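## Task

Lift the rear cooling block (the one farther from the handle) out of cooler COLD's drawer and set it flat within the locators of deck slot D2, with each of its 4 loose tubes back in its original bore. Then close the drawer completely (COLD's lamp stays lit until it is fully shut). The front block must stay flat in its spot with every tube in its bore, and plate P1 must remain on D1 as it is. Nothing may rely on the robot to stay in place at the end; open the gripper and pull the arm away when finished.

## Robot and tools

Robot: one six-joint arm ending in a two-finger parallel gripper. Wherever joints are listed (in commands or in results) the order is always waist, shoulder, elbow, forearm roll, wrist pitch, wrist roll. COLD is a loose cooler resting on the table: it must finish within about a finger's width of its start, upright and barely rotated. Slot D1 sits beside COLD and D2 lies past D1. Occasionally a held part gets tugged or a loose item gets nudged by the scene.

Frame: scene frame with origin on the table surface under the arm base, +z up, +y to the left when facing along +x. Reported hand position is in metres and orientation is a wxyz quaternion; the base may be slightly tilted and the printed position drifts more when reaching far. end_effector_position is the midpoint between closed finger pads; the gripper's +z is the finger direction and its y axis is the closing direction. Closed fingertips extend about 33 mm past that point, fully open about 9 mm, and closing pushes the tips roughly 24 mm farther out, so leave clearance above surfaces.

Row format (used by both motion tools): 9 numbers, each in [-1, 1]: six joint displacements, then gripper position, gripper force_limit, gripper speed. Joint values are scaled offsets, not absolute angles: 1.0 equals 1.983 rad for waist and shoulder, 2.38 rad for elbow, 2.975 rad for forearm roll, wrist pitch and wrist roll. Gripper position is absolute: +1 fully open (140 mm), about -0.8 pads touching, -1 closes until blocked. force_limit roughly 14 N at -1, 60 N at 0, 107 N at +1 (parts up to 40 mm). speed roughly 30, 140, 250 mm/s at -1, 0, +1.

execute_actions(actions): a list of actions; each action is a list of up to 15 rows, one row per 1/30 s step, and if fewer than 15 rows are given the final row repeats to fill 15 steps. Displacements in every row are offsets from the joint angles at the start of that action (not from the previous row); for the first action they come from the latest reported angles. An empty list just returns state and images. An action asking any joint to exceed its range by more than 0.010 rad is rejected; a malformed action or a failing first action rejects the whole call. Ranges (rad): waist ±3.491, shoulder ±3.140, elbow -1.187 to 4.328, forearm roll ±3.316, wrist pitch ±3.140, wrist roll ±3.927; true ends may differ by 0.010. "joint sent to its limit" means a joint was clipped at its end.

move(target, speed, blocking): target is one 9-number row; its displacements are offsets from the Joint positions in the most recent result that shows them. All joints travel proportionally, so the hand traces a curve; duration 0.5 to 10 s. speed is rad/s for the joint with the longest travel, 0.01 to 2, default 0.5. It does not avoid obstacles. blocking=false returns after 0.5 s while motion continues; until a result shows it ended, use wait or stop before any other motion. The extra "move:" line reports the ending (done, off_target, moving, held, fault), limits=held or none, and the joint farthest from target.

wait(seconds): 0 to 10, holds the last command and lets a running move continue. stop(): brakes a running move; fingers continue. zoom_image(camera, region): camera is "cam_wrist"; region [x0, y0, x1, y1] in pixels of the 504x504 image, at most 504 by 504. finished_scene(scene): ends the current scene with its number; irreversible, and then the next task is returned.

Results: Joint positions (rad), Joint velocities (rad/s), Joint targets (the angles currently being driven toward, which can shift on their own), hand pose, Flange force (external force at the gripper, includes held weight, noisy, "no reading" when unavailable), gripper object_status and position_measured (counts: 3 fully open, 230 pads touching, nonlinear), and cam_wrist images with any updated calibration. object_status: 0 moving, 1 blocked while opening, 2 blocked while closing (a grasp), 3 reached target or pads met. To confirm a grasp, close with -1 and look for 2. To squeeze harder while gripping, raise force_limit and change position slightly (e.g. -1 to -0.98). "joint command not followed" means the clearance check altered targets.

Motion limits: target speeds up to 2.62 (waist, shoulder), 3.14 (elbow), 3.93 (wrist joints) rad/s with 0.5 s ramp-up; targets stay within 0.805, 0.966 or 1.21 rad of measured angles, and are scaled back if they would put the hand over 70 mm from where it is. Large motions need several actions; finish incomplete ones with another command.

Avoid: contact torque at load limits (139 N m for the first three joints, 34.8 for wrist joints, held weight included) or any 150 N external force causes a 10 s fault stop that cancels the rest of the call. The arm is stiff, so aim only slightly past contact and approach slowly. MOTOR HOT warns of overheating; the limit brakes the arm. Do not drop parts, slam, strike hard, spill tubes or knock anything off the table.

Each tool is called after ">>>" by a JSON object that holds its "fn" and its "kwargs", one argument or row to a line.

## Session

>>> {"fn": "execute_actions", "kwargs": {
  "actions": []
}}

Scene clock: 0.00 s.
end_effector_position=(+0.8663, +0.2497, +0.2527) position_measured=3 object_status=3 end_effector_quat_wxyz=(-0.026, +0.729, -0.682, -0.044)
Joint names: [waist, shoulder, elbow, forearm roll, wrist pitch, wrist roll]
Joint positions: [ 0.158  0.354  1.042 -0.291 -1.571 -0.244]
Joint velocities: [-0.     0.001  0.001  0.     0.     0.   ]
Flange force (N, the push that the arm receives, along the gripper's own x y z axes): no reading
Joint targets: [0.158 0.354 1.042 -0.291 -1.571 -0.244]

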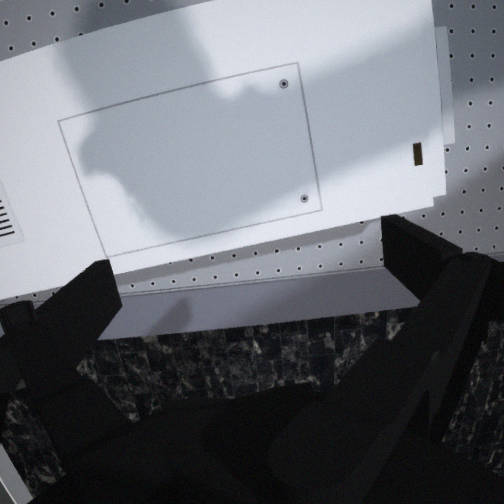

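>>> {"fn": "move", "kwargs": {
  "target": [-0.1,-0.2,0,0,-0.12,0,1,0,0],
  "speed": 1
}}

Scene clock: 4.10 s.
end_effector_position=(+0.7535, +0.1761, +0.5612) position_measured=3 object_status=3 end_effector_quat_wxyz=(-0.015, +0.717, -0.696, +0.035)
Joint names: [waist, shoulder, elbow, forearm roll, wrist pitch, wrist roll]
Joint positions: [-0.04  -0.042  1.042 -0.291 -1.928 -0.244]
Joint velocities: [-0.001 -0.001 -0.001  0.    -0.001 -0.   ]
Flange force (N, the push that the arm receives, along the gripper's own x y z axes): no reading
Joint targets: [-0.040 -0.042 1.042 -0.291 -1.928 -0.244]
move: done; limits=none; farthest joint: the shoulder, 0.001 radians from its target (0.397 radians at the start)
camera_calibration (this result's frames):
cam_wrist: T_world_to_cam=[[-0.990692, 0.117425, -0.0688478, 0.764843], [0.0969398, 0.963706, 0.248743, -0.372441], [0.0955577, 0.239754, -0.966119, 0.61297], [0, 0, 0, 1]] pos_world=[0.735255, 0.12215, 0.737502]

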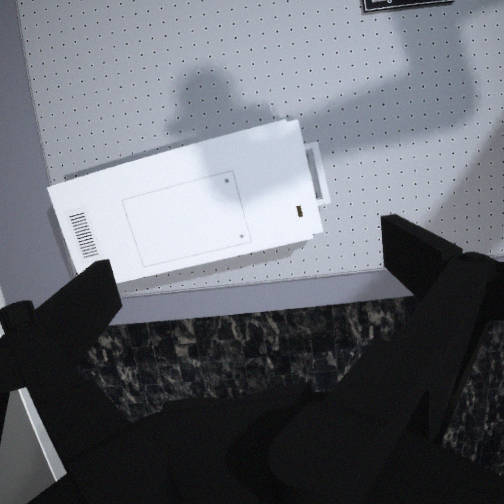

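>>> {"fn": "move", "kwargs": {
  "target": [-0.25,0,0,0.1,0,0,1,0,0],
  "speed": 1
}}

Scene clock: 6.27 s.
end_effector_position=(+0.6902, -0.0823, +0.7346) position_measured=3 object_status=3 end_effector_quat_wxyz=(-0.113, -0.492, +0.812, -0.293)
Joint names: [waist, shoulder, elbow, forearm roll, wrist pitch, wrist roll]
Joint positions: [-0.536 -0.042  1.042  0.006 -1.928 -0.244]
Joint velocities: [-0.001  0.     0.002  0.     0.     0.001]
Flange force (N, the push that the arm receives, along the gripper's own x y z axes): no reading
Joint targets: [-0.536 -0.042 1.042 0.006 -1.928 -0.244]
move: done; limits=none; farthest joint: the waist, 0.000 radians from its target (0.496 radians at the start)
camera_calibration (this result's frames):
cam_wrist: T_world_to_cam=[[-0.783515, 0.452202, -0.426166, 0.891394], [0.563685, 0.805856, -0.181258, -0.179693], [0.261463, -0.382242, -0.8863, 0.624162], [0, 0, 0, 1]] pos_world=[0.636516, -0.0197026, 0.900505]

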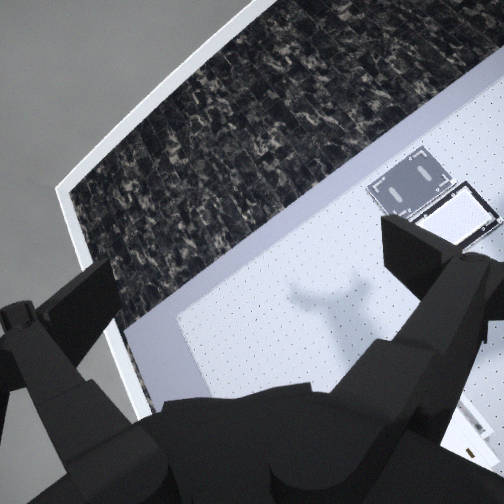

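>>> {"fn": "move", "kwargs": {
  "target": [0.3933,-0.0944,-0.4746,-0.0546,0.304,0.0225,0.2,0,0],
  "speed": 1
}}

>>> {"fn": "zoom_image", "kwargs": {
  "camera": "cam_wrist",
  "region": [100,50,400,350]
}}

Scene clock: 13.33 s.
end_effector_position=(+0.6451, +0.1567, +0.1975) position_measured=104 object_status=3 end_effector_quat_wxyz=(+0.000, +0.748, -0.664, +0.000)
Joint names: [waist, shoulder, elbow, forearm roll, wrist pitch, wrist roll]
Joint positions: [ 0.244 -0.229 -0.088 -0.156 -1.024 -0.177]
Joint velocities: [ 0.001  0.    -0.003 -0.001  0.001 -0.   ]
Flange force (N, the push that the arm receives, along the gripper's own x y z axes): [1.1 3.6 -3.4]
Joint targets: [0.244 -0.229 -0.088 -0.156 -1.024 -0.177]
move: done; limits=none; farthest joint: the waist, 0.000 radians from its target (0.780 radians at the start)
camera_calibration (this result's frames):
cam_wrist: T_world_to_cam=[[-0.999561, 0.0292398, 0.0047108, 0.639607], [0.0294352, 0.963188, 0.267213, -0.212807], [0.00327589, 0.267235, -0.963626, 0.331343], [0, 0, 0, 1]] pos_world=[0.644505, 0.0977248, 0.373142]

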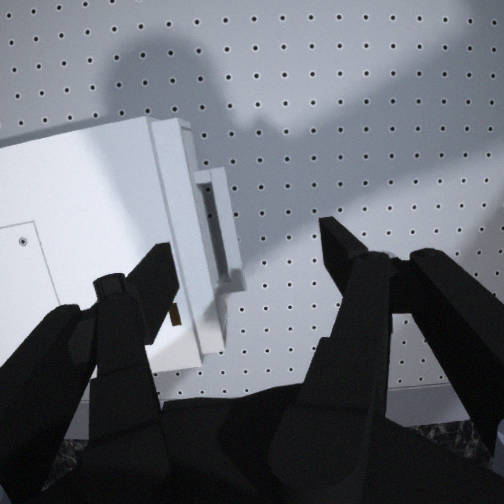

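Region (100, 50, 400, 350) of cam_wrist's 504x504 image, scaled by 1.680, with more detail than that image has.

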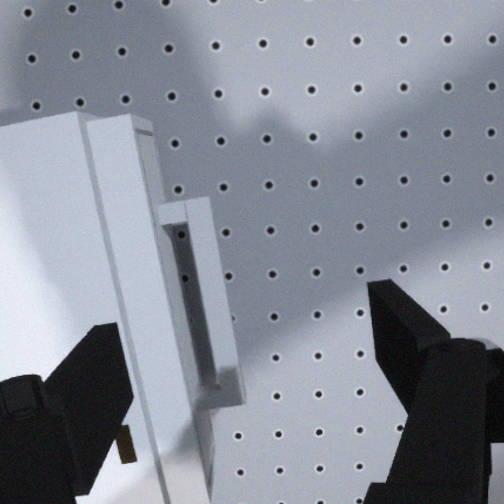

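>>> {"fn": "move", "kwargs": {
  "target": [0.0094,0.0548,0.001,0.0006,0.0363,0.5254,1,0,0],
  "speed": 1.5
}}

>>> {"fn": "move", "kwargs": {
  "target": [0.0141,0.0822,0.0014,0.0009,0.0545,0,1,0,0],
  "speed": 0.2
}}

Scene clock: 17.33 s.
end_effector_position=(+0.6573, +0.1609, +0.1374) position_measured=3 object_status=3 end_effector_quat_wxyz=(-0.000, +0.998, +0.056, -0.000)
Joint names: [waist, shoulder, elbow, forearm roll, wrist pitch, wrist roll]
Joint positions: [ 0.263 -0.121 -0.085 -0.154 -0.916  1.386]
Joint velocities: [-0.     0.001  0.001 -0.001  0.     0.001]
Flange force (N, the push that the arm receives, along the gripper's own x y z axes): [-1.9 1.3 -3.2]
Joint targets: [0.263 -0.121 -0.085 -0.154 -0.916 1.386]
move: done; limits=none; farthest joint: the waist, 0.000 radians from its target (0.019 radians at the start)
camera_calibration (this result's frames):
cam_wrist: T_world_to_cam=[[-0.0353916, -0.999365, 0.00405136, 0.183839], [-0.962837, 0.0351835, 0.267782, 0.600273], [-0.267754, 0.00557641, -0.963471, 0.492444], [0, 0, 0, 1]] pos_world=[0.716326, 0.159857, 0.312968]

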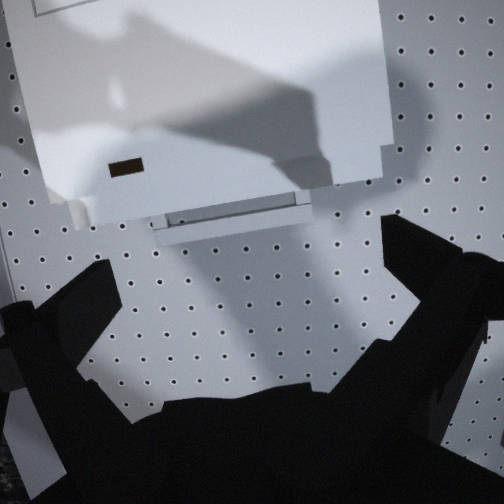

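Scene clock: 18.57 s.
end_effector_position=(+0.6635, +0.1645, +0.0454) position_measured=3 object_status=3 end_effector_quat_wxyz=(+0.000, +0.998, +0.059, +0.000)
Joint names: [waist, shoulder, elbow, forearm roll, wrist pitch, wrist roll]
Joint positions: [ 0.291  0.042 -0.082 -0.152 -0.754  1.386]
Joint velocities: [0.    0.001 0.001 0.001 0.001 0.   ]
Flange force (N, the push that the arm receives, along the gripper's own x y z axes): [-1.4 1.4 -3.5]
Joint targets: [0.291 0.042 -0.082 -0.152 -0.754 1.386]
move: done; limits=none; farthest joint: the waist, 0.000 radians from its target (0.028 radians at the start)
camera_calibration (this result's frames):
cam_wrist: T_world_to_cam=[[-0.0303064, -0.99953, 0.00467444, 0.184648], [-0.963087, 0.0304523, 0.267464, 0.631748], [-0.26748, 0.00360397, -0.963557, 0.405641], [0, 0, 0, 1]] pos_world=[0.722525, 0.163862, 0.221026]

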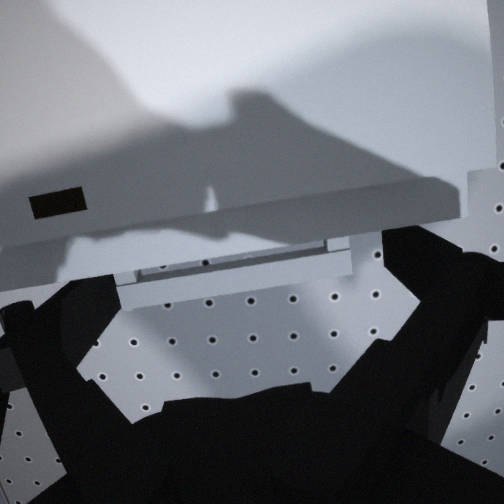

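>>> {"fn": "move", "kwargs": {
  "target": [0.007,0,0,0.0043,0.0007,-0.0067,1,0,0],
  "speed": 0.1
}}

>>> {"fn": "move", "kwargs": {
  "target": [0,0,0,0,0,0,0.65,-1,-0.5]
}}

Scene clock: 22.60 s.
end_effector_position=(+0.6635, +0.1709, +0.0448) position_measured=3 object_status=3 end_effector_quat_wxyz=(+0.000, +0.998, +0.059, +0.000)
Joint names: [waist, shoulder, elbow, forearm roll, wrist pitch, wrist roll]
Joint positions: [ 0.305  0.042 -0.082 -0.139 -0.752  1.366]
Joint velocities: [ 0.001  0.    -0.003  0.     0.    -0.001]
Flange force (N, the push that the arm receives, along the gripper's own x y z axes): [0.7 1.3 -3.8]
Joint targets: [0.305 0.042 -0.082 -0.139 -0.752 1.366]
move: done; limits=none; farthest joint: the waist, 0.000 radians from its target (0.014 radians at the start)
camera_calibration (this result's frames):
cam_wrist: T_world_to_cam=[[-0.0303406, -0.999529, 0.00466873, 0.191043], [-0.963081, 0.0304836, 0.267481, 0.631688], [-0.267497, 0.00361916, -0.963552, 0.404973], [0, 0, 0, 1]] pos_world=[0.722492, 0.170232, 0.220356]

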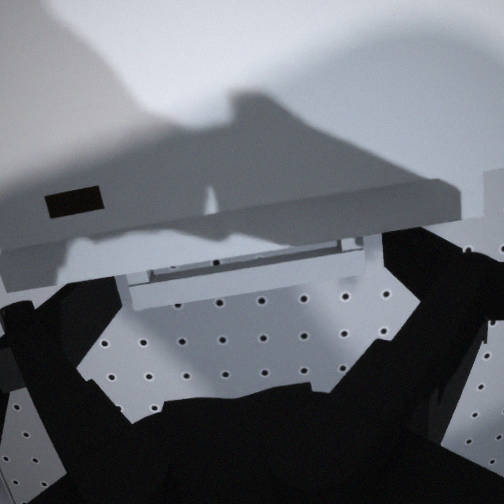

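Scene clock: 23.17 s.
end_effector_position=(+0.6635, +0.1709, +0.0448) position_measured=47 object_status=3 end_effector_quat_wxyz=(+0.000, +0.998, +0.059, +0.000)
Joint names: [waist, shoulder, elbow, forearm roll, wrist pitch, wrist roll]
Joint positions: [ 0.305  0.042 -0.082 -0.139 -0.752  1.366]
Joint velocities: [ 0.    -0.     0.001  0.001 -0.    -0.001]
Flange force (N, the push that the arm receives, along the gripper's own x y z axes): [-2.5 1.6 -4.3]
Joint targets: [0.305 0.042 -0.082 -0.139 -0.752 1.366]
move: done; limits=none; farthest joint: the waist, 0.000 radians from its target (0.000 radians at the start)
camera_calibration (this result's frames):
cam_wrist: T_world_to_cam=[[-0.0303381, -0.999529, 0.00467049, 0.19105], [-0.963082, 0.0304816, 0.267478, 0.63169], [-0.267494, 0.0036167, -0.963553, 0.404971], [0, 0, 0, 1]] pos_world=[0.722493, 0.17024, 0.220356]

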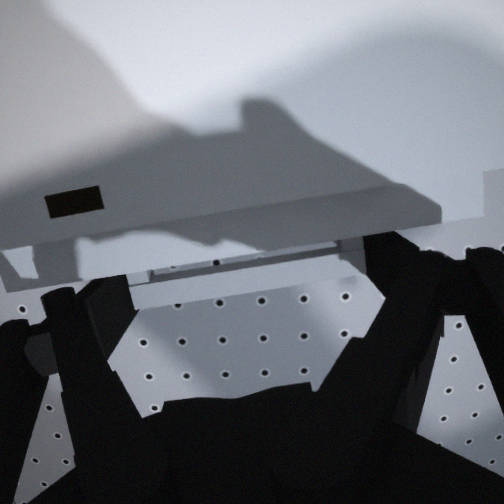

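>>> {"fn": "move", "kwargs": {
  "target": [0,0,0,0,0,0,-1,0,-0.5]
}}

>>> {"fn": "move", "kwargs": {
  "target": [0.0194,-0.0431,-0.0685,0.0084,0.0276,-0.0141,-1,0,-0.5],
  "speed": 0.1
}}

Scene clock: 26.73 s.
end_effector_position=(+0.6635, +0.1709, +0.0448) position_measured=62 object_status=2 end_effector_quat_wxyz=(+0.000, +0.998, +0.059, +0.000)
Joint names: [waist, shoulder, elbow, forearm roll, wrist pitch, wrist roll]
Joint positions: [ 0.305  0.042 -0.082 -0.139 -0.752  1.366]
Joint velocities: [ 0.     0.    -0.    -0.001 -0.     0.   ]
Flange force (N, the push that the arm receives, along the gripper's own x y z axes): [-6.3 -8.0 -29.4]
Joint targets: [0.305 0.042 -0.082 -0.139 -0.752 1.366]
move: done; limits=none; farthest joint: the waist, 0.000 radians from its target (0.000 radians at the start)
camera_calibration (this result's frames):
cam_wrist: T_world_to_cam=[[-0.0303144, -0.999529, 0.00468054, 0.191022], [-0.963084, 0.0304615, 0.267471, 0.631699], [-0.267488, 0.00360047, -0.963555, 0.404974], [0, 0, 0, 1]] pos_world=[0.722496, 0.170232, 0.220359]

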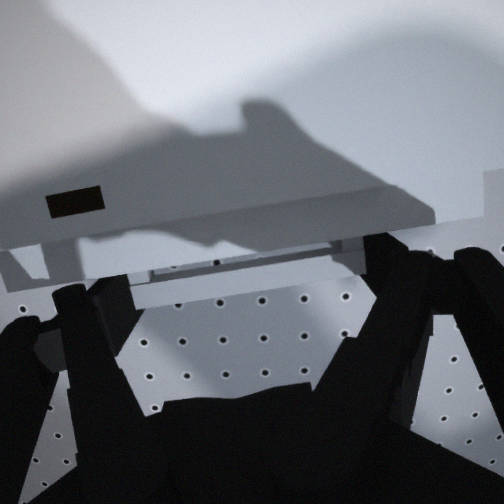

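Scene clock: 28.73 s.
end_effector_position=(+0.6146, +0.1656, +0.0443) position_measured=62 object_status=2 end_effector_quat_wxyz=(-0.000, +0.998, +0.059, +0.000)
Joint names: [waist, shoulder, elbow, forearm roll, wrist pitch, wrist roll]
Joint positions: [ 0.343 -0.043 -0.245 -0.114 -0.67   1.324]
Joint velocities: [ 0.001  0.    -0.002  0.001  0.    -0.   ]
Flange force (N, the push that the arm receives, along the gripper's own x y z axes): [4.2 8.2 -56.1]
Joint targets: [0.343 -0.043 -0.245 -0.114 -0.670 1.324]
move: done; limits=none; farthest joint: the waist, 0.000 radians from its target (0.039 radians at the start)
camera_calibration (this result's frames):
cam_wrist: T_world_to_cam=[[-0.030408, -0.99953, 0.0038096, 0.18442], [-0.963119, 0.0303193, 0.267363, 0.584919], [-0.267353, 0.00446089, -0.963588, 0.391187], [0, 0, 0, 1]] pos_world=[0.673539, 0.164854, 0.219855]

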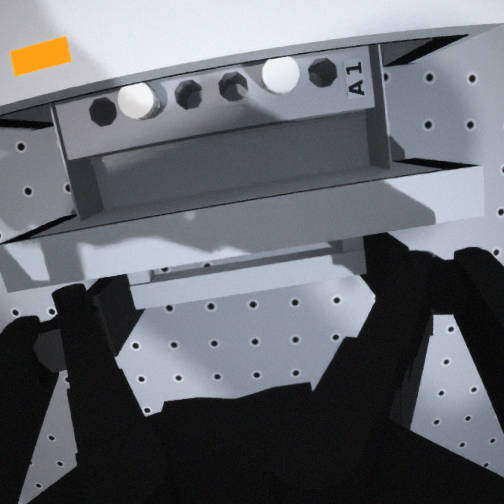

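>>> {"fn": "move", "kwargs": {
  "target": [0,0,0,0,0,0,0.58,-0.6,-0.5]
}}

>>> {"fn": "move", "kwargs": {
  "target": [0,0,0,0,0,0,-1,-0.6,-0.5]
}}

>>> {"fn": "move", "kwargs": {
  "target": [0.0235,-0.0449,-0.0693,0.0146,0.0266,-0.0225,-1,-0.6,-0.5],
  "speed": 0.12
}}

Scene clock: 30.17 s.
end_effector_position=(+0.6145, +0.1656, +0.0442) position_measured=56 object_status=3 end_effector_quat_wxyz=(-0.000, +0.998, +0.059, +0.000)
Joint names: [waist, shoulder, elbow, forearm roll, wrist pitch, wrist roll]
Joint positions: [ 0.343 -0.043 -0.245 -0.114 -0.67   1.324]
Joint velocities: [-0.    -0.    -0.     0.002  0.     0.   ]
Flange force (N, the push that the arm receives, along the gripper's own x y z axes): [-1.3 1.9 -5.7]
Joint targets: [0.343 -0.043 -0.245 -0.114 -0.670 1.324]
move: done; limits=none; farthest joint: the waist, 0.000 radians from its target (0.000 radians at the start)
camera_calibration (this result's frames):
cam_wrist: T_world_to_cam=[[-0.0304278, -0.999529, 0.00387568, 0.1844], [-0.963086, 0.0303555, 0.267476, 0.584864], [-0.267468, 0.00440609, -0.963557, 0.39119], [0, 0, 0, 1]] pos_world=[0.673516, 0.164836, 0.219782]

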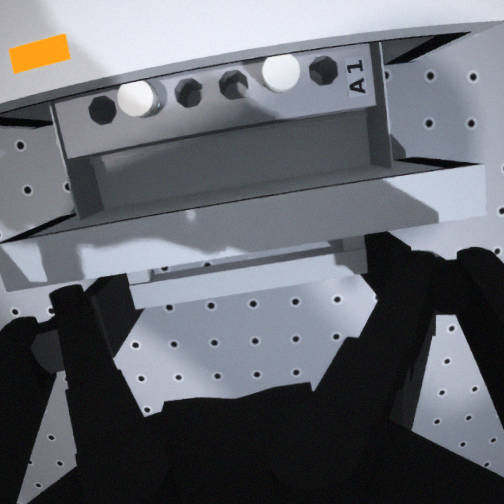

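Scene clock: 30.67 s.
end_effector_position=(+0.6145, +0.1656, +0.0442) position_measured=60 object_status=2 end_effector_quat_wxyz=(-0.000, +0.998, +0.059, +0.000)
Joint names: [waist, shoulder, elbow, forearm roll, wrist pitch, wrist roll]
Joint positions: [ 0.343 -0.043 -0.245 -0.114 -0.67   1.324]
Joint velocities: [ 0.    -0.001 -0.001  0.001  0.     0.   ]
Flange force (N, the push that the arm receives, along the gripper's own x y z axes): [-1.1 10.2 -15.3]
Joint targets: [0.343 -0.043 -0.245 -0.114 -0.670 1.324]
move: done; limits=none; farthest joint: the waist, 0.000 radians from its target (0.000 radians at the start)
camera_calibration (this result's frames):
cam_wrist: T_world_to_cam=[[-0.0304328, -0.999529, 0.00384512, 0.184417], [-0.963107, 0.0303525, 0.267402, 0.584906], [-0.267393, 0.00443454, -0.963577, 0.391187], [0, 0, 0, 1]] pos_world=[0.67354, 0.164842, 0.219825]

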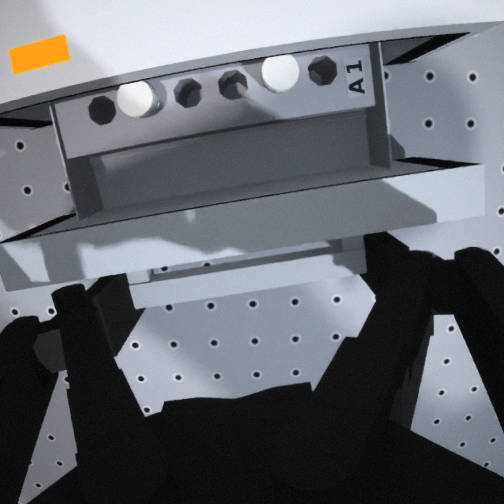

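Scene clock: 32.40 s.
end_effector_position=(+0.5643, +0.1589, +0.0453) position_measured=61 object_status=2 end_effector_quat_wxyz=(+0.000, +0.998, +0.058, +0.000)
Joint names: [waist, shoulder, elbow, forearm roll, wrist pitch, wrist roll]
Joint positions: [ 0.39  -0.132 -0.41  -0.071 -0.591  1.257]
Joint velocities: [ 0.001  0.    -0.001  0.001  0.    -0.001]
Flange force (N, the push that the arm receives, along the gripper's own x y z axes): [0.6 -3.6 25.7]
Joint targets: [0.390 -0.132 -0.410 -0.071 -0.591 1.257]
move: done; limits=none; farthest joint: the waist, 0.000 radians from its target (0.047 radians at the start)
camera_calibration (this result's frames):
cam_wrist: T_world_to_cam=[[-0.0309129, -0.999508, 0.00529327, 0.176322], [-0.963079, 0.0312024, 0.267405, 0.536323], [-0.267438, 0.00316843, -0.96357, 0.379069], [0, 0, 0, 1]] pos_world=[0.62335, 0.158299, 0.220911]

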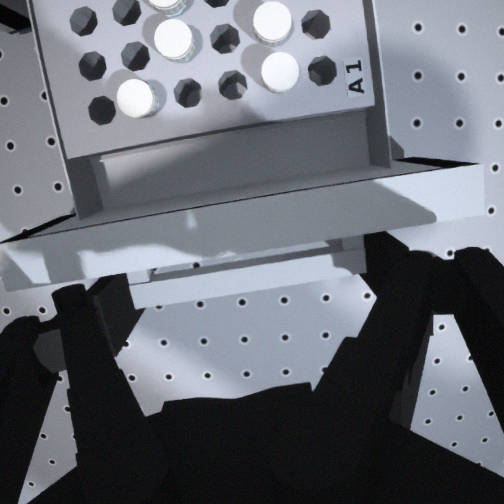

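>>> {"fn": "move", "kwargs": {
  "target": [0.0292,-0.0438,-0.0706,0.0245,0.0277,-0.0356,-1,-0.6,-0.5],
  "speed": 0.12
}}

>>> {"fn": "move", "kwargs": {
  "target": [0.0358,-0.0447,-0.072,0.0355,0.027,-0.0501,-1,-0.6,-0.5],
  "speed": 0.12
}}

Scene clock: 34.63 s.
end_effector_position=(+0.5144, +0.1515, +0.0451) position_measured=61 object_status=2 end_effector_quat_wxyz=(+0.002, +0.998, +0.058, +0.000)
Joint names: [waist, shoulder, elbow, forearm roll, wrist pitch, wrist roll]
Joint positions: [ 0.447 -0.219 -0.578  0.002 -0.508  1.152]
Joint velocities: [ 0.001 -0.001 -0.002  0.001  0.    -0.001]
Flange force (N, the push that the arm receives, along the gripper's own x y z axes): [3.7 -8.2 21.8]
Joint targets: [0.447 -0.219 -0.578 0.002 -0.508 1.151]
move: done; limits=none; farthest joint: the waist, 0.000 radians from its target (0.058 radians at the start)
camera_calibration (this result's frames):
cam_wrist: T_world_to_cam=[[-0.0320063, -0.999454, 0.00816181, 0.167902], [-0.963262, 0.0330238, 0.266524, 0.488405], [-0.266648, 0.000668479, -0.963794, 0.365486], [0, 0, 0, 1]] pos_world=[0.573293, 0.151437, 0.220711]

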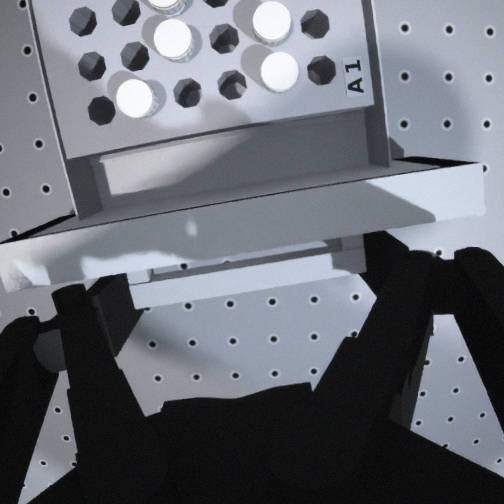

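Scene clock: 36.43 s.
end_effector_position=(+0.4647, +0.1467, +0.0447) position_measured=61 object_status=2 end_effector_quat_wxyz=(+0.001, +0.998, +0.059, +0.000)
Joint names: [waist, shoulder, elbow, forearm roll, wrist pitch, wrist roll]
Joint positions: [ 0.518 -0.308 -0.749  0.108 -0.428  1.003]
Joint velocities: [ 0.001  0.    -0.     0.001  0.    -0.001]
Flange force (N, the push that the arm receives, along the gripper's own x y z axes): no reading
Joint targets: [0.518 -0.308 -0.749 0.108 -0.428 1.002]
move: done; limits=none; farthest joint: the waist, 0.000 radians from its target (0.071 radians at the start)
camera_calibration (this result's frames):
cam_wrist: T_world_to_cam=[[-0.0306854, -0.999513, 0.0056223, 0.160998], [-0.963213, 0.0310725, 0.266936, 0.441017], [-0.266981, 0.00277557, -0.963698, 0.351717], [0, 0, 0, 1]] pos_world=[0.523635, 0.14624, 0.220321]

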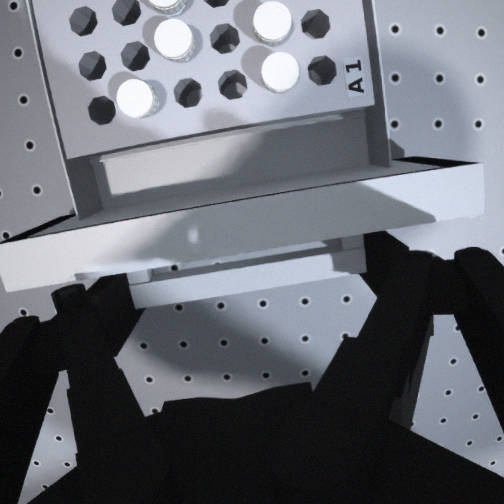

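>>> {"fn": "move", "kwargs": {
  "target": [0,0,0,0,0,0,1,-0.6,0]
}}

>>> {"fn": "move", "kwargs": {
  "target": [0,-0.14,0,-0.015,-0.093,0,1,-0.6,0]
}}

>>> {"fn": "move", "kwargs": {
  "target": [-0.138,0.18,0.2777,-0.0737,-0.107,0.131,1,-0.6,0],
  "speed": 0.7
}}

Scene clock: 38.13 s.
end_effector_position=(+0.4647, +0.1467, +0.0447) position_measured=3 object_status=3 end_effector_quat_wxyz=(+0.000, +0.998, +0.059, +0.000)
Joint names: [waist, shoulder, elbow, forearm roll, wrist pitch, wrist roll]
Joint positions: [ 0.518 -0.308 -0.749  0.108 -0.428  1.003]
Joint velocities: [-0.     0.     0.002 -0.    -0.     0.   ]
Flange force (N, the push that the arm receives, along the gripper's own x y z axes): no reading
Joint targets: [0.518 -0.308 -0.749 0.108 -0.428 1.003]
move: done; limits=none; farthest joint: the waist, 0.000 radians from its target (0.000 radians at the start)
camera_calibration (this result's frames):
cam_wrist: T_world_to_cam=[[-0.0306645, -0.999514, 0.00557688, 0.161002], [-0.963237, 0.0310405, 0.266855, 0.44105], [-0.266899, 0.00281114, -0.96372, 0.351719], [0, 0, 0, 1]] pos_world=[0.523646, 0.146244, 0.220364]

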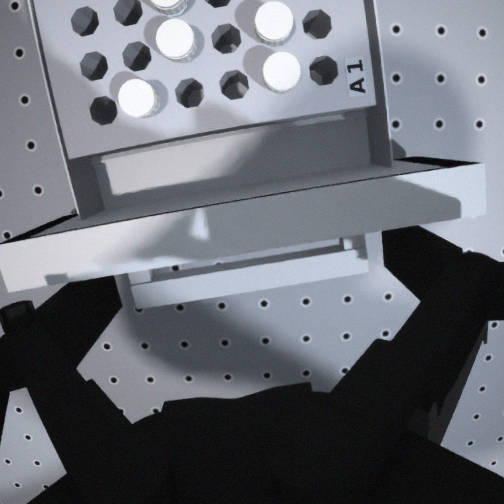

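Scene clock: 39.20 s.
end_effector_position=(+0.4534, +0.1353, +0.1367) position_measured=3 object_status=3 end_effector_quat_wxyz=(-0.001, +0.999, +0.034, -0.001)
Joint names: [waist, shoulder, elbow, forearm roll, wrist pitch, wrist roll]
Joint positions: [ 0.518 -0.585 -0.749  0.063 -0.705  1.003]
Joint velocities: [-0.    -0.001 -0.001 -0.001 -0.001 -0.   ]
Flange force (N, the push that the arm receives, along the gripper's own x y z axes): no reading
Joint targets: [0.518 -0.585 -0.749 0.063 -0.705 1.003]
move: done; limits=none; farthest joint: the waist, 0.000 radians from its target (0.000 radians at the start)
camera_calibration (this result's frames):
cam_wrist: T_world_to_cam=[[-0.0805613, -0.996746, 0.00277541, 0.171396], [-0.959884, 0.0783316, 0.269234, 0.397678], [-0.268575, 0.0190258, -0.963071, 0.435786], [0, 0, 0, 1]] pos_world=[0.512574, 0.131396, 0.312148]

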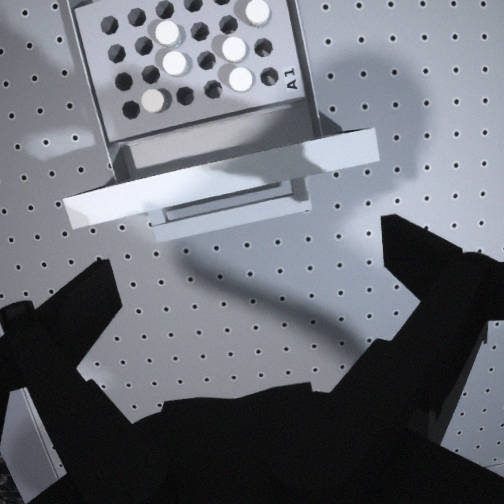

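Scene clock: 40.70 s.
end_effector_position=(+0.6449, +0.1568, +0.1967) position_measured=3 object_status=3 end_effector_quat_wxyz=(+0.000, +0.998, +0.059, -0.000)
Joint names: [waist, shoulder, elbow, forearm roll, wrist pitch, wrist roll]
Joint positions: [ 0.245 -0.228 -0.088 -0.156 -1.023  1.392]
Joint velocities: [-0.001  0.002  0.001 -0.001 -0.001  0.   ]
Flange force (N, the push that the arm receives, along the gripper's own x y z axes): [3.5 0.4 -3.8]
Joint targets: [0.245 -0.228 -0.088 -0.156 -1.023 1.392]
move: done; limits=none; farthest joint: the waist, 0.000 radians from its target (0.274 radians at the start)
camera_calibration (this result's frames):
cam_wrist: T_world_to_cam=[[-0.0304804, -0.999522, 0.0051323, 0.175705], [-0.962904, 0.0307403, 0.268087, 0.573336], [-0.268117, 0.0032295, -0.963381, 0.546925], [0, 0, 0, 1]] pos_world=[0.704062, 0.15623, 0.372291]

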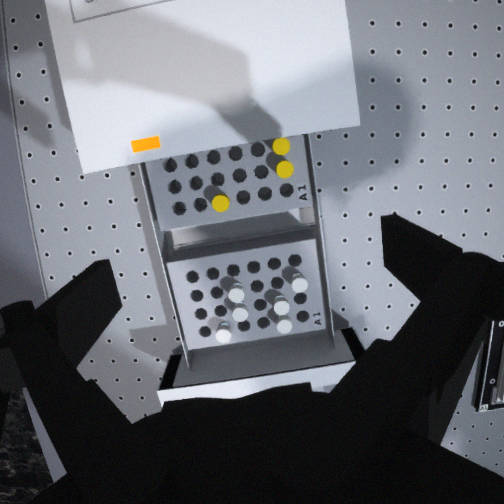

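>>> {"fn": "move", "kwargs": {
  "target": [0.1377,-0.18,-0.2777,0.0737,0.107,-0.131,1,-0.6,0],
  "speed": 0.8
}}

>>> {"fn": "move", "kwargs": {
  "target": [0,0.14,0,0.015,0.093,0,1,-0.6,0]
}}

>>> {"fn": "move", "kwargs": {
  "target": [0,0,0,0,0,0,-1,-1,-0.3]
}}

>>> {"fn": "move", "kwargs": {
  "target": [0.027,-0.033,-0.0538,0.038,0.0178,-0.0504,-1,-1,-0.3],
  "speed": 0.1
}}

Scene clock: 46.20 s.
end_effector_position=(+0.4535, +0.1351, +0.1367) position_measured=3 object_status=3 end_effector_quat_wxyz=(-0.001, +0.999, +0.033, -0.001)
Joint names: [waist, shoulder, elbow, forearm roll, wrist pitch, wrist roll]
Joint positions: [ 0.518 -0.585 -0.749  0.063 -0.705  1.003]
Joint velocities: [ 0.    -0.001 -0.002 -0.001  0.    -0.001]
Flange force (N, the push that the arm receives, along the gripper's own x y z axes): no reading
Joint targets: [0.518 -0.585 -0.749 0.063 -0.705 1.003]
move: done; limits=none; farthest joint: the waist, 0.000 radians from its target (0.273 radians at the start)
camera_calibration (this result's frames):
cam_wrist: T_world_to_cam=[[-0.0810123, -0.996708, 0.00308549, 0.171315], [-0.959904, 0.0788536, 0.26901, 0.397747], [-0.268368, 0.0188313, -0.963132, 0.435803], [0, 0, 0, 1]] pos_world=[0.512633, 0.13118, 0.312209]

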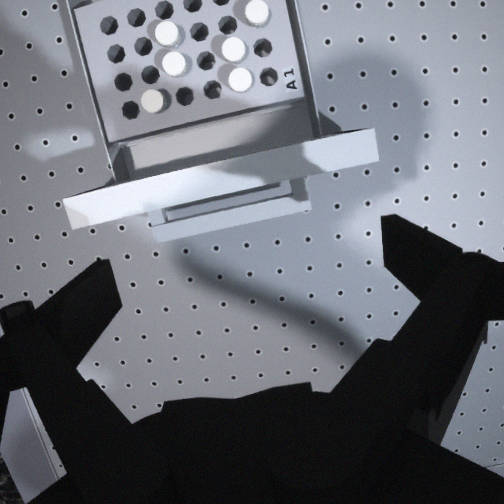

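Scene clock: 47.27 s.
end_effector_position=(+0.4648, +0.1464, +0.0448) position_measured=3 object_status=3 end_effector_quat_wxyz=(+0.001, +0.998, +0.058, +0.000)
Joint names: [waist, shoulder, elbow, forearm roll, wrist pitch, wrist roll]
Joint positions: [ 0.518 -0.308 -0.749  0.108 -0.428  1.003]
Joint velocities: [-0.     0.001 -0.002  0.     0.001 -0.   ]
Flange force (N, the push that the arm receives, along the gripper's own x y z axes): no reading
Joint targets: [0.518 -0.308 -0.749 0.108 -0.428 1.003]
move: done; limits=none; farthest joint: the waist, 0.000 radians from its target (0.000 radians at the start)
camera_calibration (this result's frames):
cam_wrist: T_world_to_cam=[[-0.0311331, -0.999498, 0.00591671, 0.16091], [-0.963269, 0.0315832, 0.266676, 0.441086], [-0.266729, 0.00260305, -0.963768, 0.351735], [0, 0, 0, 1]] pos_world=[0.523712, 0.145983, 0.220412]

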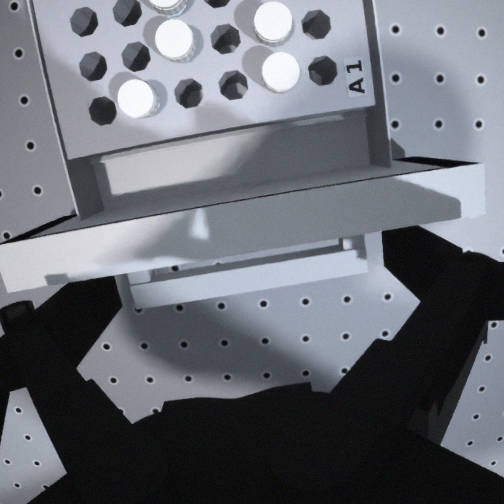

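Scene clock: 47.83 s.
end_effector_position=(+0.4649, +0.1464, +0.0448) position_measured=59 object_status=2 end_effector_quat_wxyz=(+0.001, +0.998, +0.058, +0.000)
Joint names: [waist, shoulder, elbow, forearm roll, wrist pitch, wrist roll]
Joint positions: [ 0.518 -0.308 -0.749  0.108 -0.428  1.003]
Joint velocities: [-0.    -0.001 -0.     0.002 -0.     0.   ]
Flange force (N, the push that the arm receives, along the gripper's own x y z axes): no reading
Joint targets: [0.518 -0.308 -0.749 0.108 -0.428 1.003]
move: done; limits=none; farthest joint: the waist, 0.000 radians from its target (0.000 radians at the start)
camera_calibration (this result's frames):
cam_wrist: T_world_to_cam=[[-0.0310771, -0.999499, 0.00599632, 0.160844], [-0.963287, 0.0315506, 0.266615, 0.441145], [-0.26667, 0.00250943, -0.963785, 0.351736], [0, 0, 0, 1]] pos_world=[0.523745, 0.145962, 0.220418]

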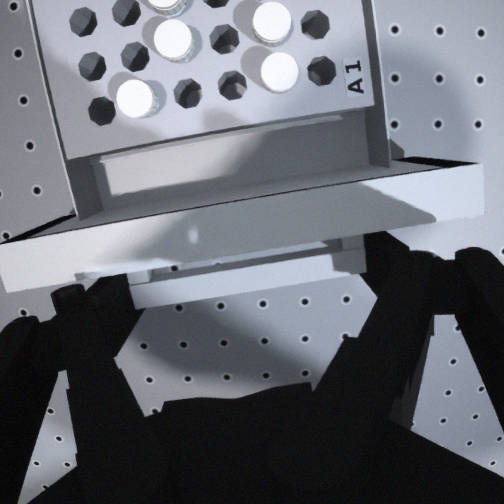

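Scene clock: 49.70 s.
end_effector_position=(+0.4303, +0.1416, +0.0448) position_measured=59 object_status=2 end_effector_quat_wxyz=(+0.001, +0.998, +0.058, +0.000)
Joint names: [waist, shoulder, elbow, forearm roll, wrist pitch, wrist roll]
Joint positions: [ 0.571 -0.373 -0.877  0.221 -0.375  0.853]
Joint velocities: [ 0.001 -0.    -0.001  0.002  0.    -0.001]
Flange force (N, the push that the arm receives, along the gripper's own x y z axes): no reading
Joint targets: [0.571 -0.373 -0.877 0.221 -0.375 0.853]
move: done; limits=none; farthest joint: the waist, 0.000 radians from its target (0.054 radians at the start)
camera_calibration (this result's frames):
cam_wrist: T_world_to_cam=[[-0.0321748, -0.999455, 0.00741285, 0.155343], [-0.963207, 0.0329862, 0.266728, 0.407776], [-0.266827, 0.0014418, -0.963743, 0.342785], [0, 0, 0, 1]] pos_world=[0.489235, 0.141313, 0.22044]

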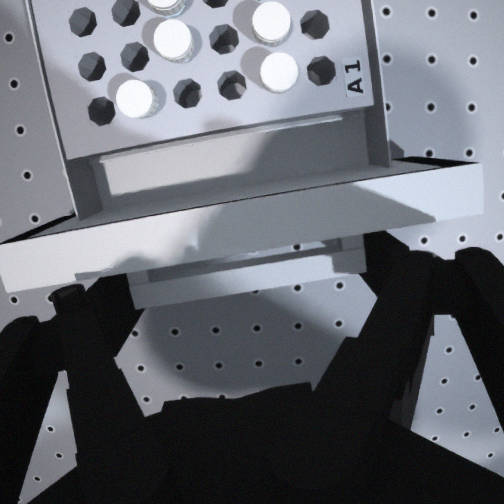

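>>> {"fn": "move", "kwargs": {
  "target": [0.0286,-0.034,-0.0563,0.0508,0.0171,-0.0639,-1,-1,-0.3],
  "speed": 0.1
}}

Scene clock: 52.30 s.
end_effector_position=(+0.3956, +0.1391, +0.0444) position_measured=59 object_status=2 end_effector_quat_wxyz=(+0.001, +0.998, +0.059, +0.001)
Joint names: [waist, shoulder, elbow, forearm roll, wrist pitch, wrist roll]
Joint positions: [ 0.628 -0.441 -1.011  0.372 -0.324  0.663]
Joint velocities: [ 0.001  0.     0.     0.     0.    -0.001]
Flange force (N, the push that the arm receives, along the gripper's own x y z axes): no reading
Joint targets: [0.628 -0.441 -1.011 0.372 -0.324 0.663]
move: done; limits=none; farthest joint: the waist, 0.000 radians from its target (0.056 radians at the start)
camera_calibration (this result's frames):
cam_wrist: T_world_to_cam=[[-0.0304611, -0.999517, 0.00612123, 0.151106], [-0.96336, 0.0309908, 0.266416, 0.374874], [-0.266477, 0.00221838, -0.963839, 0.332909], [0, 0, 0, 1]] pos_world=[0.454454, 0.138677, 0.220073]

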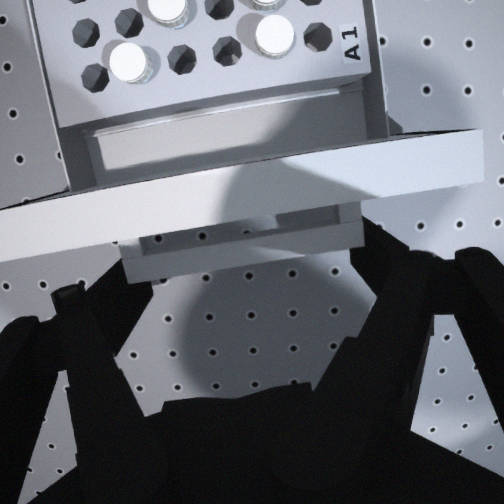

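>>> {"fn": "move", "kwargs": {
  "target": [0,0,0,0,0,0,1,-0.6,0]
}}

>>> {"fn": "move", "kwargs": {
  "target": [0,-0.2,0,-0.065,-0.129,0.054,1,-0.6,0]
}}

>>> {"fn": "move", "kwargs": {
  "target": [-0.1936,0.307,0.3878,-0.1126,-0.106,-0.3365,1,-0.6,0],
  "speed": 0.8
}}

Scene clock: 53.73 s.
end_effector_position=(+0.3956, +0.1391, +0.0444) position_measured=3 object_status=3 end_effector_quat_wxyz=(+0.001, +0.998, +0.059, +0.001)
Joint names: [waist, shoulder, elbow, forearm roll, wrist pitch, wrist roll]
Joint positions: [ 0.628 -0.441 -1.011  0.372 -0.324  0.663]
Joint velocities: [ 0.    -0.    -0.    -0.001 -0.     0.   ]
Flange force (N, the push that the arm receives, along the gripper's own x y z axes): no reading
Joint targets: [0.628 -0.441 -1.011 0.372 -0.324 0.663]
move: done; limits=none; farthest joint: the waist, 0.000 radians from its target (0.000 radians at the start)
camera_calibration (this result's frames):
cam_wrist: T_world_to_cam=[[-0.0304177, -0.999519, 0.00611301, 0.151096], [-0.96337, 0.0309468, 0.266384, 0.374896], [-0.266445, 0.00221368, -0.963848, 0.33291], [0, 0, 0, 1]] pos_world=[0.454462, 0.138684, 0.220085]

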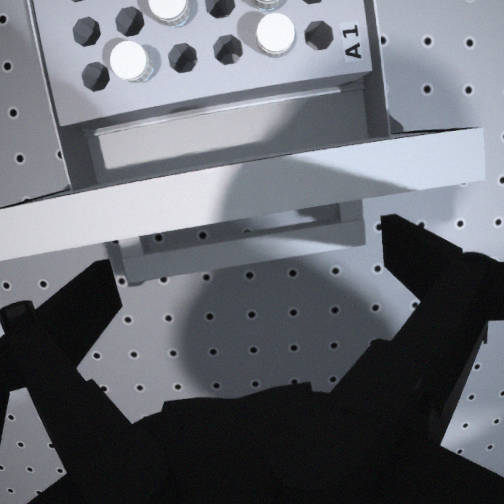

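Scene clock: 55.03 s.
end_effector_position=(+0.3749, +0.1006, +0.1347) position_measured=3 object_status=3 end_effector_quat_wxyz=(+0.001, +1.000, +0.030, +0.000)
Joint names: [waist, shoulder, elbow, forearm roll, wrist pitch, wrist roll]
Joint positions: [ 0.628 -0.837 -1.011  0.179 -0.708  0.823]
Joint velocities: [-0.001 -0.002  0.    -0.001 -0.001  0.   ]
Flange force (N, the push that the arm receives, along the gripper's own x y z axes): no reading
Joint targets: [0.628 -0.837 -1.011 0.179 -0.708 0.823]
move: done; limits=none; farthest joint: the shoulder, 0.001 radians from its target (0.397 radians at the start)
camera_calibration (this result's frames):
cam_wrist: T_world_to_cam=[[-0.0876159, -0.996137, 0.00595164, 0.13264], [-0.960007, 0.08603, 0.26643, 0.325234], [-0.265913, 0.0176299, -0.963836, 0.412692], [0, 0, 0, 1]] pos_world=[0.433589, 0.0968719, 0.310326]

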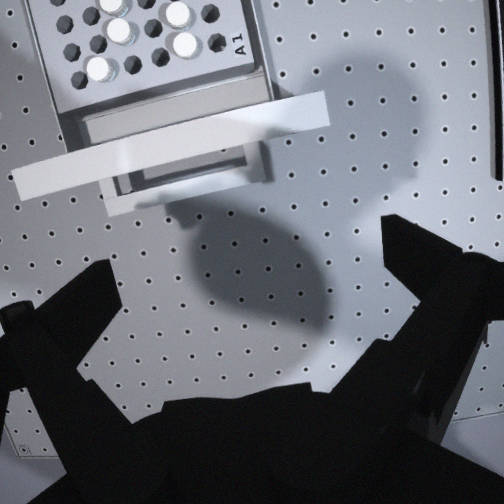

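Scene clock: 56.87 s.
end_effector_position=(+0.6449, +0.1564, +0.1968) position_measured=3 object_status=3 end_effector_quat_wxyz=(+0.001, +0.747, -0.664, +0.000)
Joint names: [waist, shoulder, elbow, forearm roll, wrist pitch, wrist roll]
Joint positions: [ 0.244 -0.228 -0.088 -0.156 -1.023 -0.178]
Joint velocities: [-0.001  0.001  0.     0.001 -0.    -0.002]
Flange force (N, the push that the arm receives, along the gripper's own x y z axes): [0.9 0.9 -5.3]
Joint targets: [0.244 -0.228 -0.088 -0.156 -1.023 -0.178]
move: done; limits=none; farthest joint: the waist, 0.000 radians from its target (0.384 radians at the start)
camera_calibration (this result's frames):
cam_wrist: T_world_to_cam=[[-0.999527, 0.0303018, 0.00529165, 0.639203], [0.0306151, 0.963275, 0.266765, -0.213056], [0.00298615, 0.266801, -0.963747, 0.331001], [0, 0, 0, 1]] pos_world=[0.644435, 0.0975516, 0.372454]

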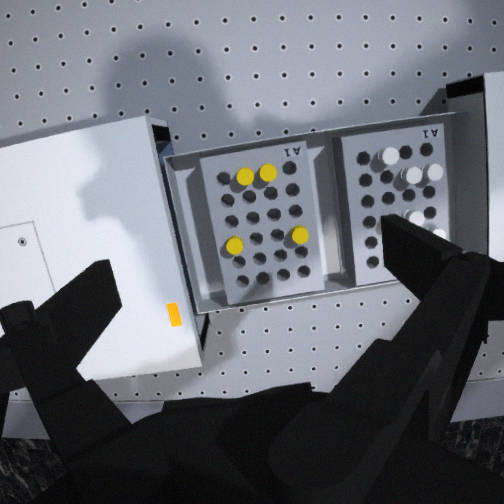

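>>> {"fn": "move", "kwargs": {
  "target": [0.0292,0.0383,-0.0273,0.0104,0.0497,-0.0124,0.55,0,0],
  "speed": 0.4
}}

Scene clock: 59.50 s.
end_effector_position=(+0.6381, +0.1669, +0.1308) position_measured=59 object_status=3 end_effector_quat_wxyz=(+0.000, +0.750, -0.661, +0.000)
Joint names: [waist, shoulder, elbow, forearm roll, wrist pitch, wrist roll]
Joint positions: [ 0.302 -0.152 -0.153 -0.125 -0.875 -0.215]
Joint velocities: [ 0.001  0.002  0.    -0.     0.001 -0.   ]
Flange force (N, the push that the arm receives, along the gripper's own x y z axes): [3.2 -3.5 -4.4]
Joint targets: [0.302 -0.152 -0.153 -0.125 -0.875 -0.215]
move: done; limits=none; farthest joint: the waist, 0.000 radians from its target (0.058 radians at the start)
camera_calibration (this result's frames):
cam_wrist: T_world_to_cam=[[-0.999764, 0.0211218, 0.0050431, 0.634101], [0.0217016, 0.963489, 0.266866, -0.199674], [0.00077771, 0.266912, -0.963721, 0.266042], [0, 0, 0, 1]] pos_world=[0.638078, 0.107981, 0.306479]

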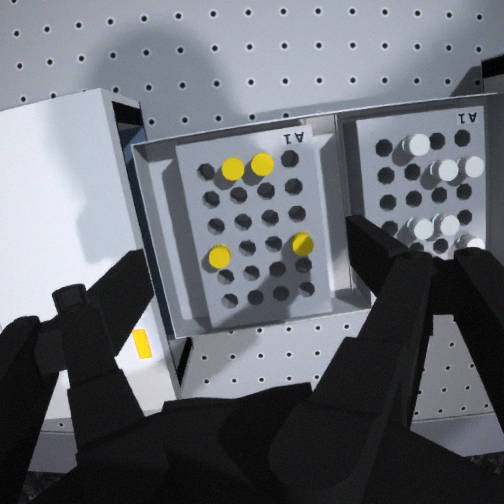

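>>> {"fn": "move", "kwargs": {
  "target": [0.0078,0.0328,-0.0105,0.0005,0.0309,-0.004,0.52,0,0],
  "speed": 0.15
}}

Scene clock: 79.17 s.
end_effector_position=(+0.6344, +0.1677, +0.0873) position_measured=63 object_status=3 end_effector_quat_wxyz=(-0.000, +0.748, -0.664, -0.000)
Joint names: [waist, shoulder, elbow, forearm roll, wrist pitch, wrist roll]
Joint positions: [ 0.317 -0.087 -0.178 -0.124 -0.784 -0.227]
Joint velocities: [ 0.    -0.     0.001  0.001  0.001  0.   ]
Flange force (N, the push that the arm receives, along the gripper's own x y z axes): [1.3 2.8 -5.7]
Joint targets: [0.317 -0.087 -0.178 -0.124 -0.783 -0.227]
move: done; limits=none; farthest joint: the shoulder, 0.001 radians from its target (0.065 radians at the start)
camera_calibration (this result's frames):
cam_wrist: T_world_to_cam=[[-0.999584, 0.0284523, 0.00481882, 0.629247], [0.0287022, 0.962942, 0.268177, -0.193213], [0.00299002, 0.268204, -0.963358, 0.222254], [0, 0, 0, 1]] pos_world=[0.633866, 0.10854, 0.262893]

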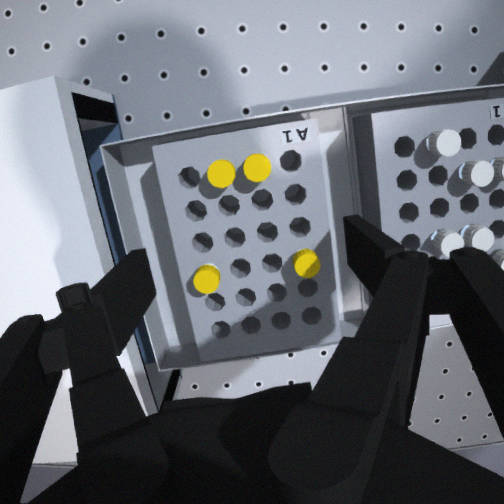

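>>> {"fn": "zoom_image", "kwargs": {
  "camera": "cam_wrist",
  "region": [280,80,440,300]
}}

>>> {"fn": "zoom_image", "kwargs": {
  "camera": "cam_wrist",
  "region": [80,120,240,380]
}}

Region (280, 80, 440, 300) of cam_wrist's 504x504 image, scaled by 2.291, with more detail than that image has; it fills the left 367 columns of this view, and the rest is white.

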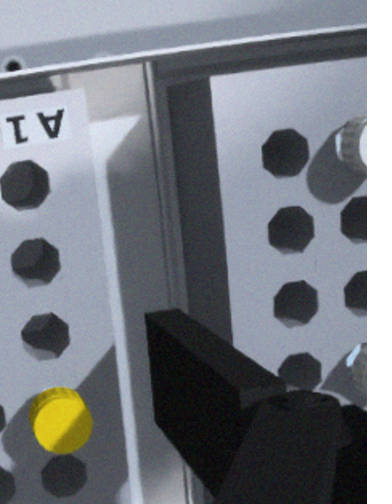

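Region (80, 120, 240, 380) of cam_wrist's 504x504 image, scaled by 1.938, with more detail than that image has; it fills the left 310 columns of this view, and the rest is white.

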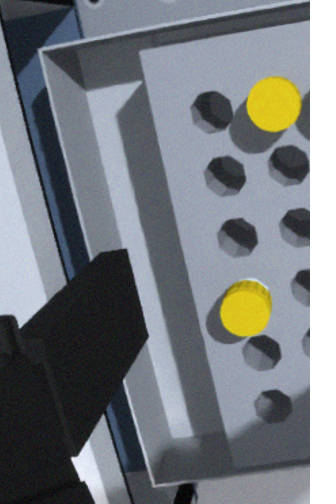

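>>> {"fn": "move", "kwargs": {
  "target": [0.0036,0.0126,-0.0055,0.0005,0.0128,-0.0013,0.45,0,0],
  "speed": 0.06
}}

Scene clock: 81.57 s.
end_effector_position=(+0.6308, +0.1675, +0.0699) position_measured=72 object_status=3 end_effector_quat_wxyz=(+0.000, +0.748, -0.664, -0.000)
Joint names: [waist, shoulder, elbow, forearm roll, wrist pitch, wrist roll]
Joint positions: [ 0.324 -0.063 -0.191 -0.122 -0.746 -0.23 ]
Joint velocities: [ 0.     0.001  0.    -0.002  0.001  0.   ]
Flange force (N, the push that the arm receives, along the gripper's own x y z axes): [2.3 1.9 -3.7]
Joint targets: [0.324 -0.062 -0.191 -0.122 -0.745 -0.230]
move: done; limits=none; farthest joint: the shoulder, 0.001 radians from its target (0.025 radians at the start)
camera_calibration (this result's frames):
cam_wrist: T_world_to_cam=[[-0.999564, 0.0290363, 0.00539492, 0.625588], [0.0294195, 0.962941, 0.268103, -0.188744], [0.00258974, 0.268145, -0.963375, 0.20576], [0, 0, 0, 1]] pos_world=[0.630335, 0.108411, 0.245452]

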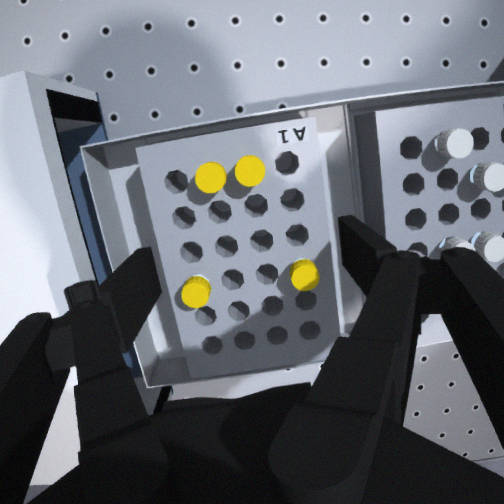

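>>> {"fn": "move", "kwargs": {
  "target": [0.0017,0.0108,-0.0008,0,0.0078,-0.0003,0.42,0,0],
  "speed": 0.04
}}

Scene clock: 82.83 s.
end_effector_position=(+0.6301, +0.1677, +0.0579) position_measured=76 object_status=3 end_effector_quat_wxyz=(+0.000, +0.748, -0.664, -0.001)
Joint names: [waist, shoulder, elbow, forearm roll, wrist pitch, wrist roll]
Joint positions: [ 0.328 -0.041 -0.193 -0.122 -0.722 -0.231]
Joint velocities: [-0.     0.001 -0.001 -0.002  0.001 -0.   ]
Flange force (N, the push that the arm receives, along the gripper's own x y z axes): [1.4 3.1 -7.1]
Joint targets: [0.328 -0.041 -0.193 -0.122 -0.722 -0.231]
move: done; limits=none; farthest joint: the waist, 0.000 radians from its target (0.003 radians at the start)
camera_calibration (this result's frames):
cam_wrist: T_world_to_cam=[[-0.999556, 0.0292546, 0.00571605, 0.624958], [0.0297161, 0.962959, 0.268007, -0.185828], [0.00233611, 0.268058, -0.9634, 0.194315], [0, 0, 0, 1]] pos_world=[0.629748, 0.108574, 0.233434]

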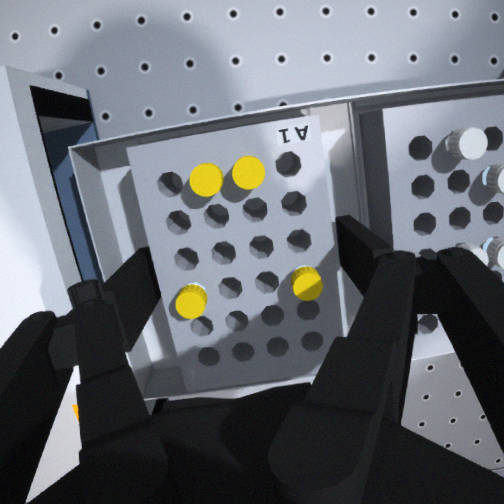

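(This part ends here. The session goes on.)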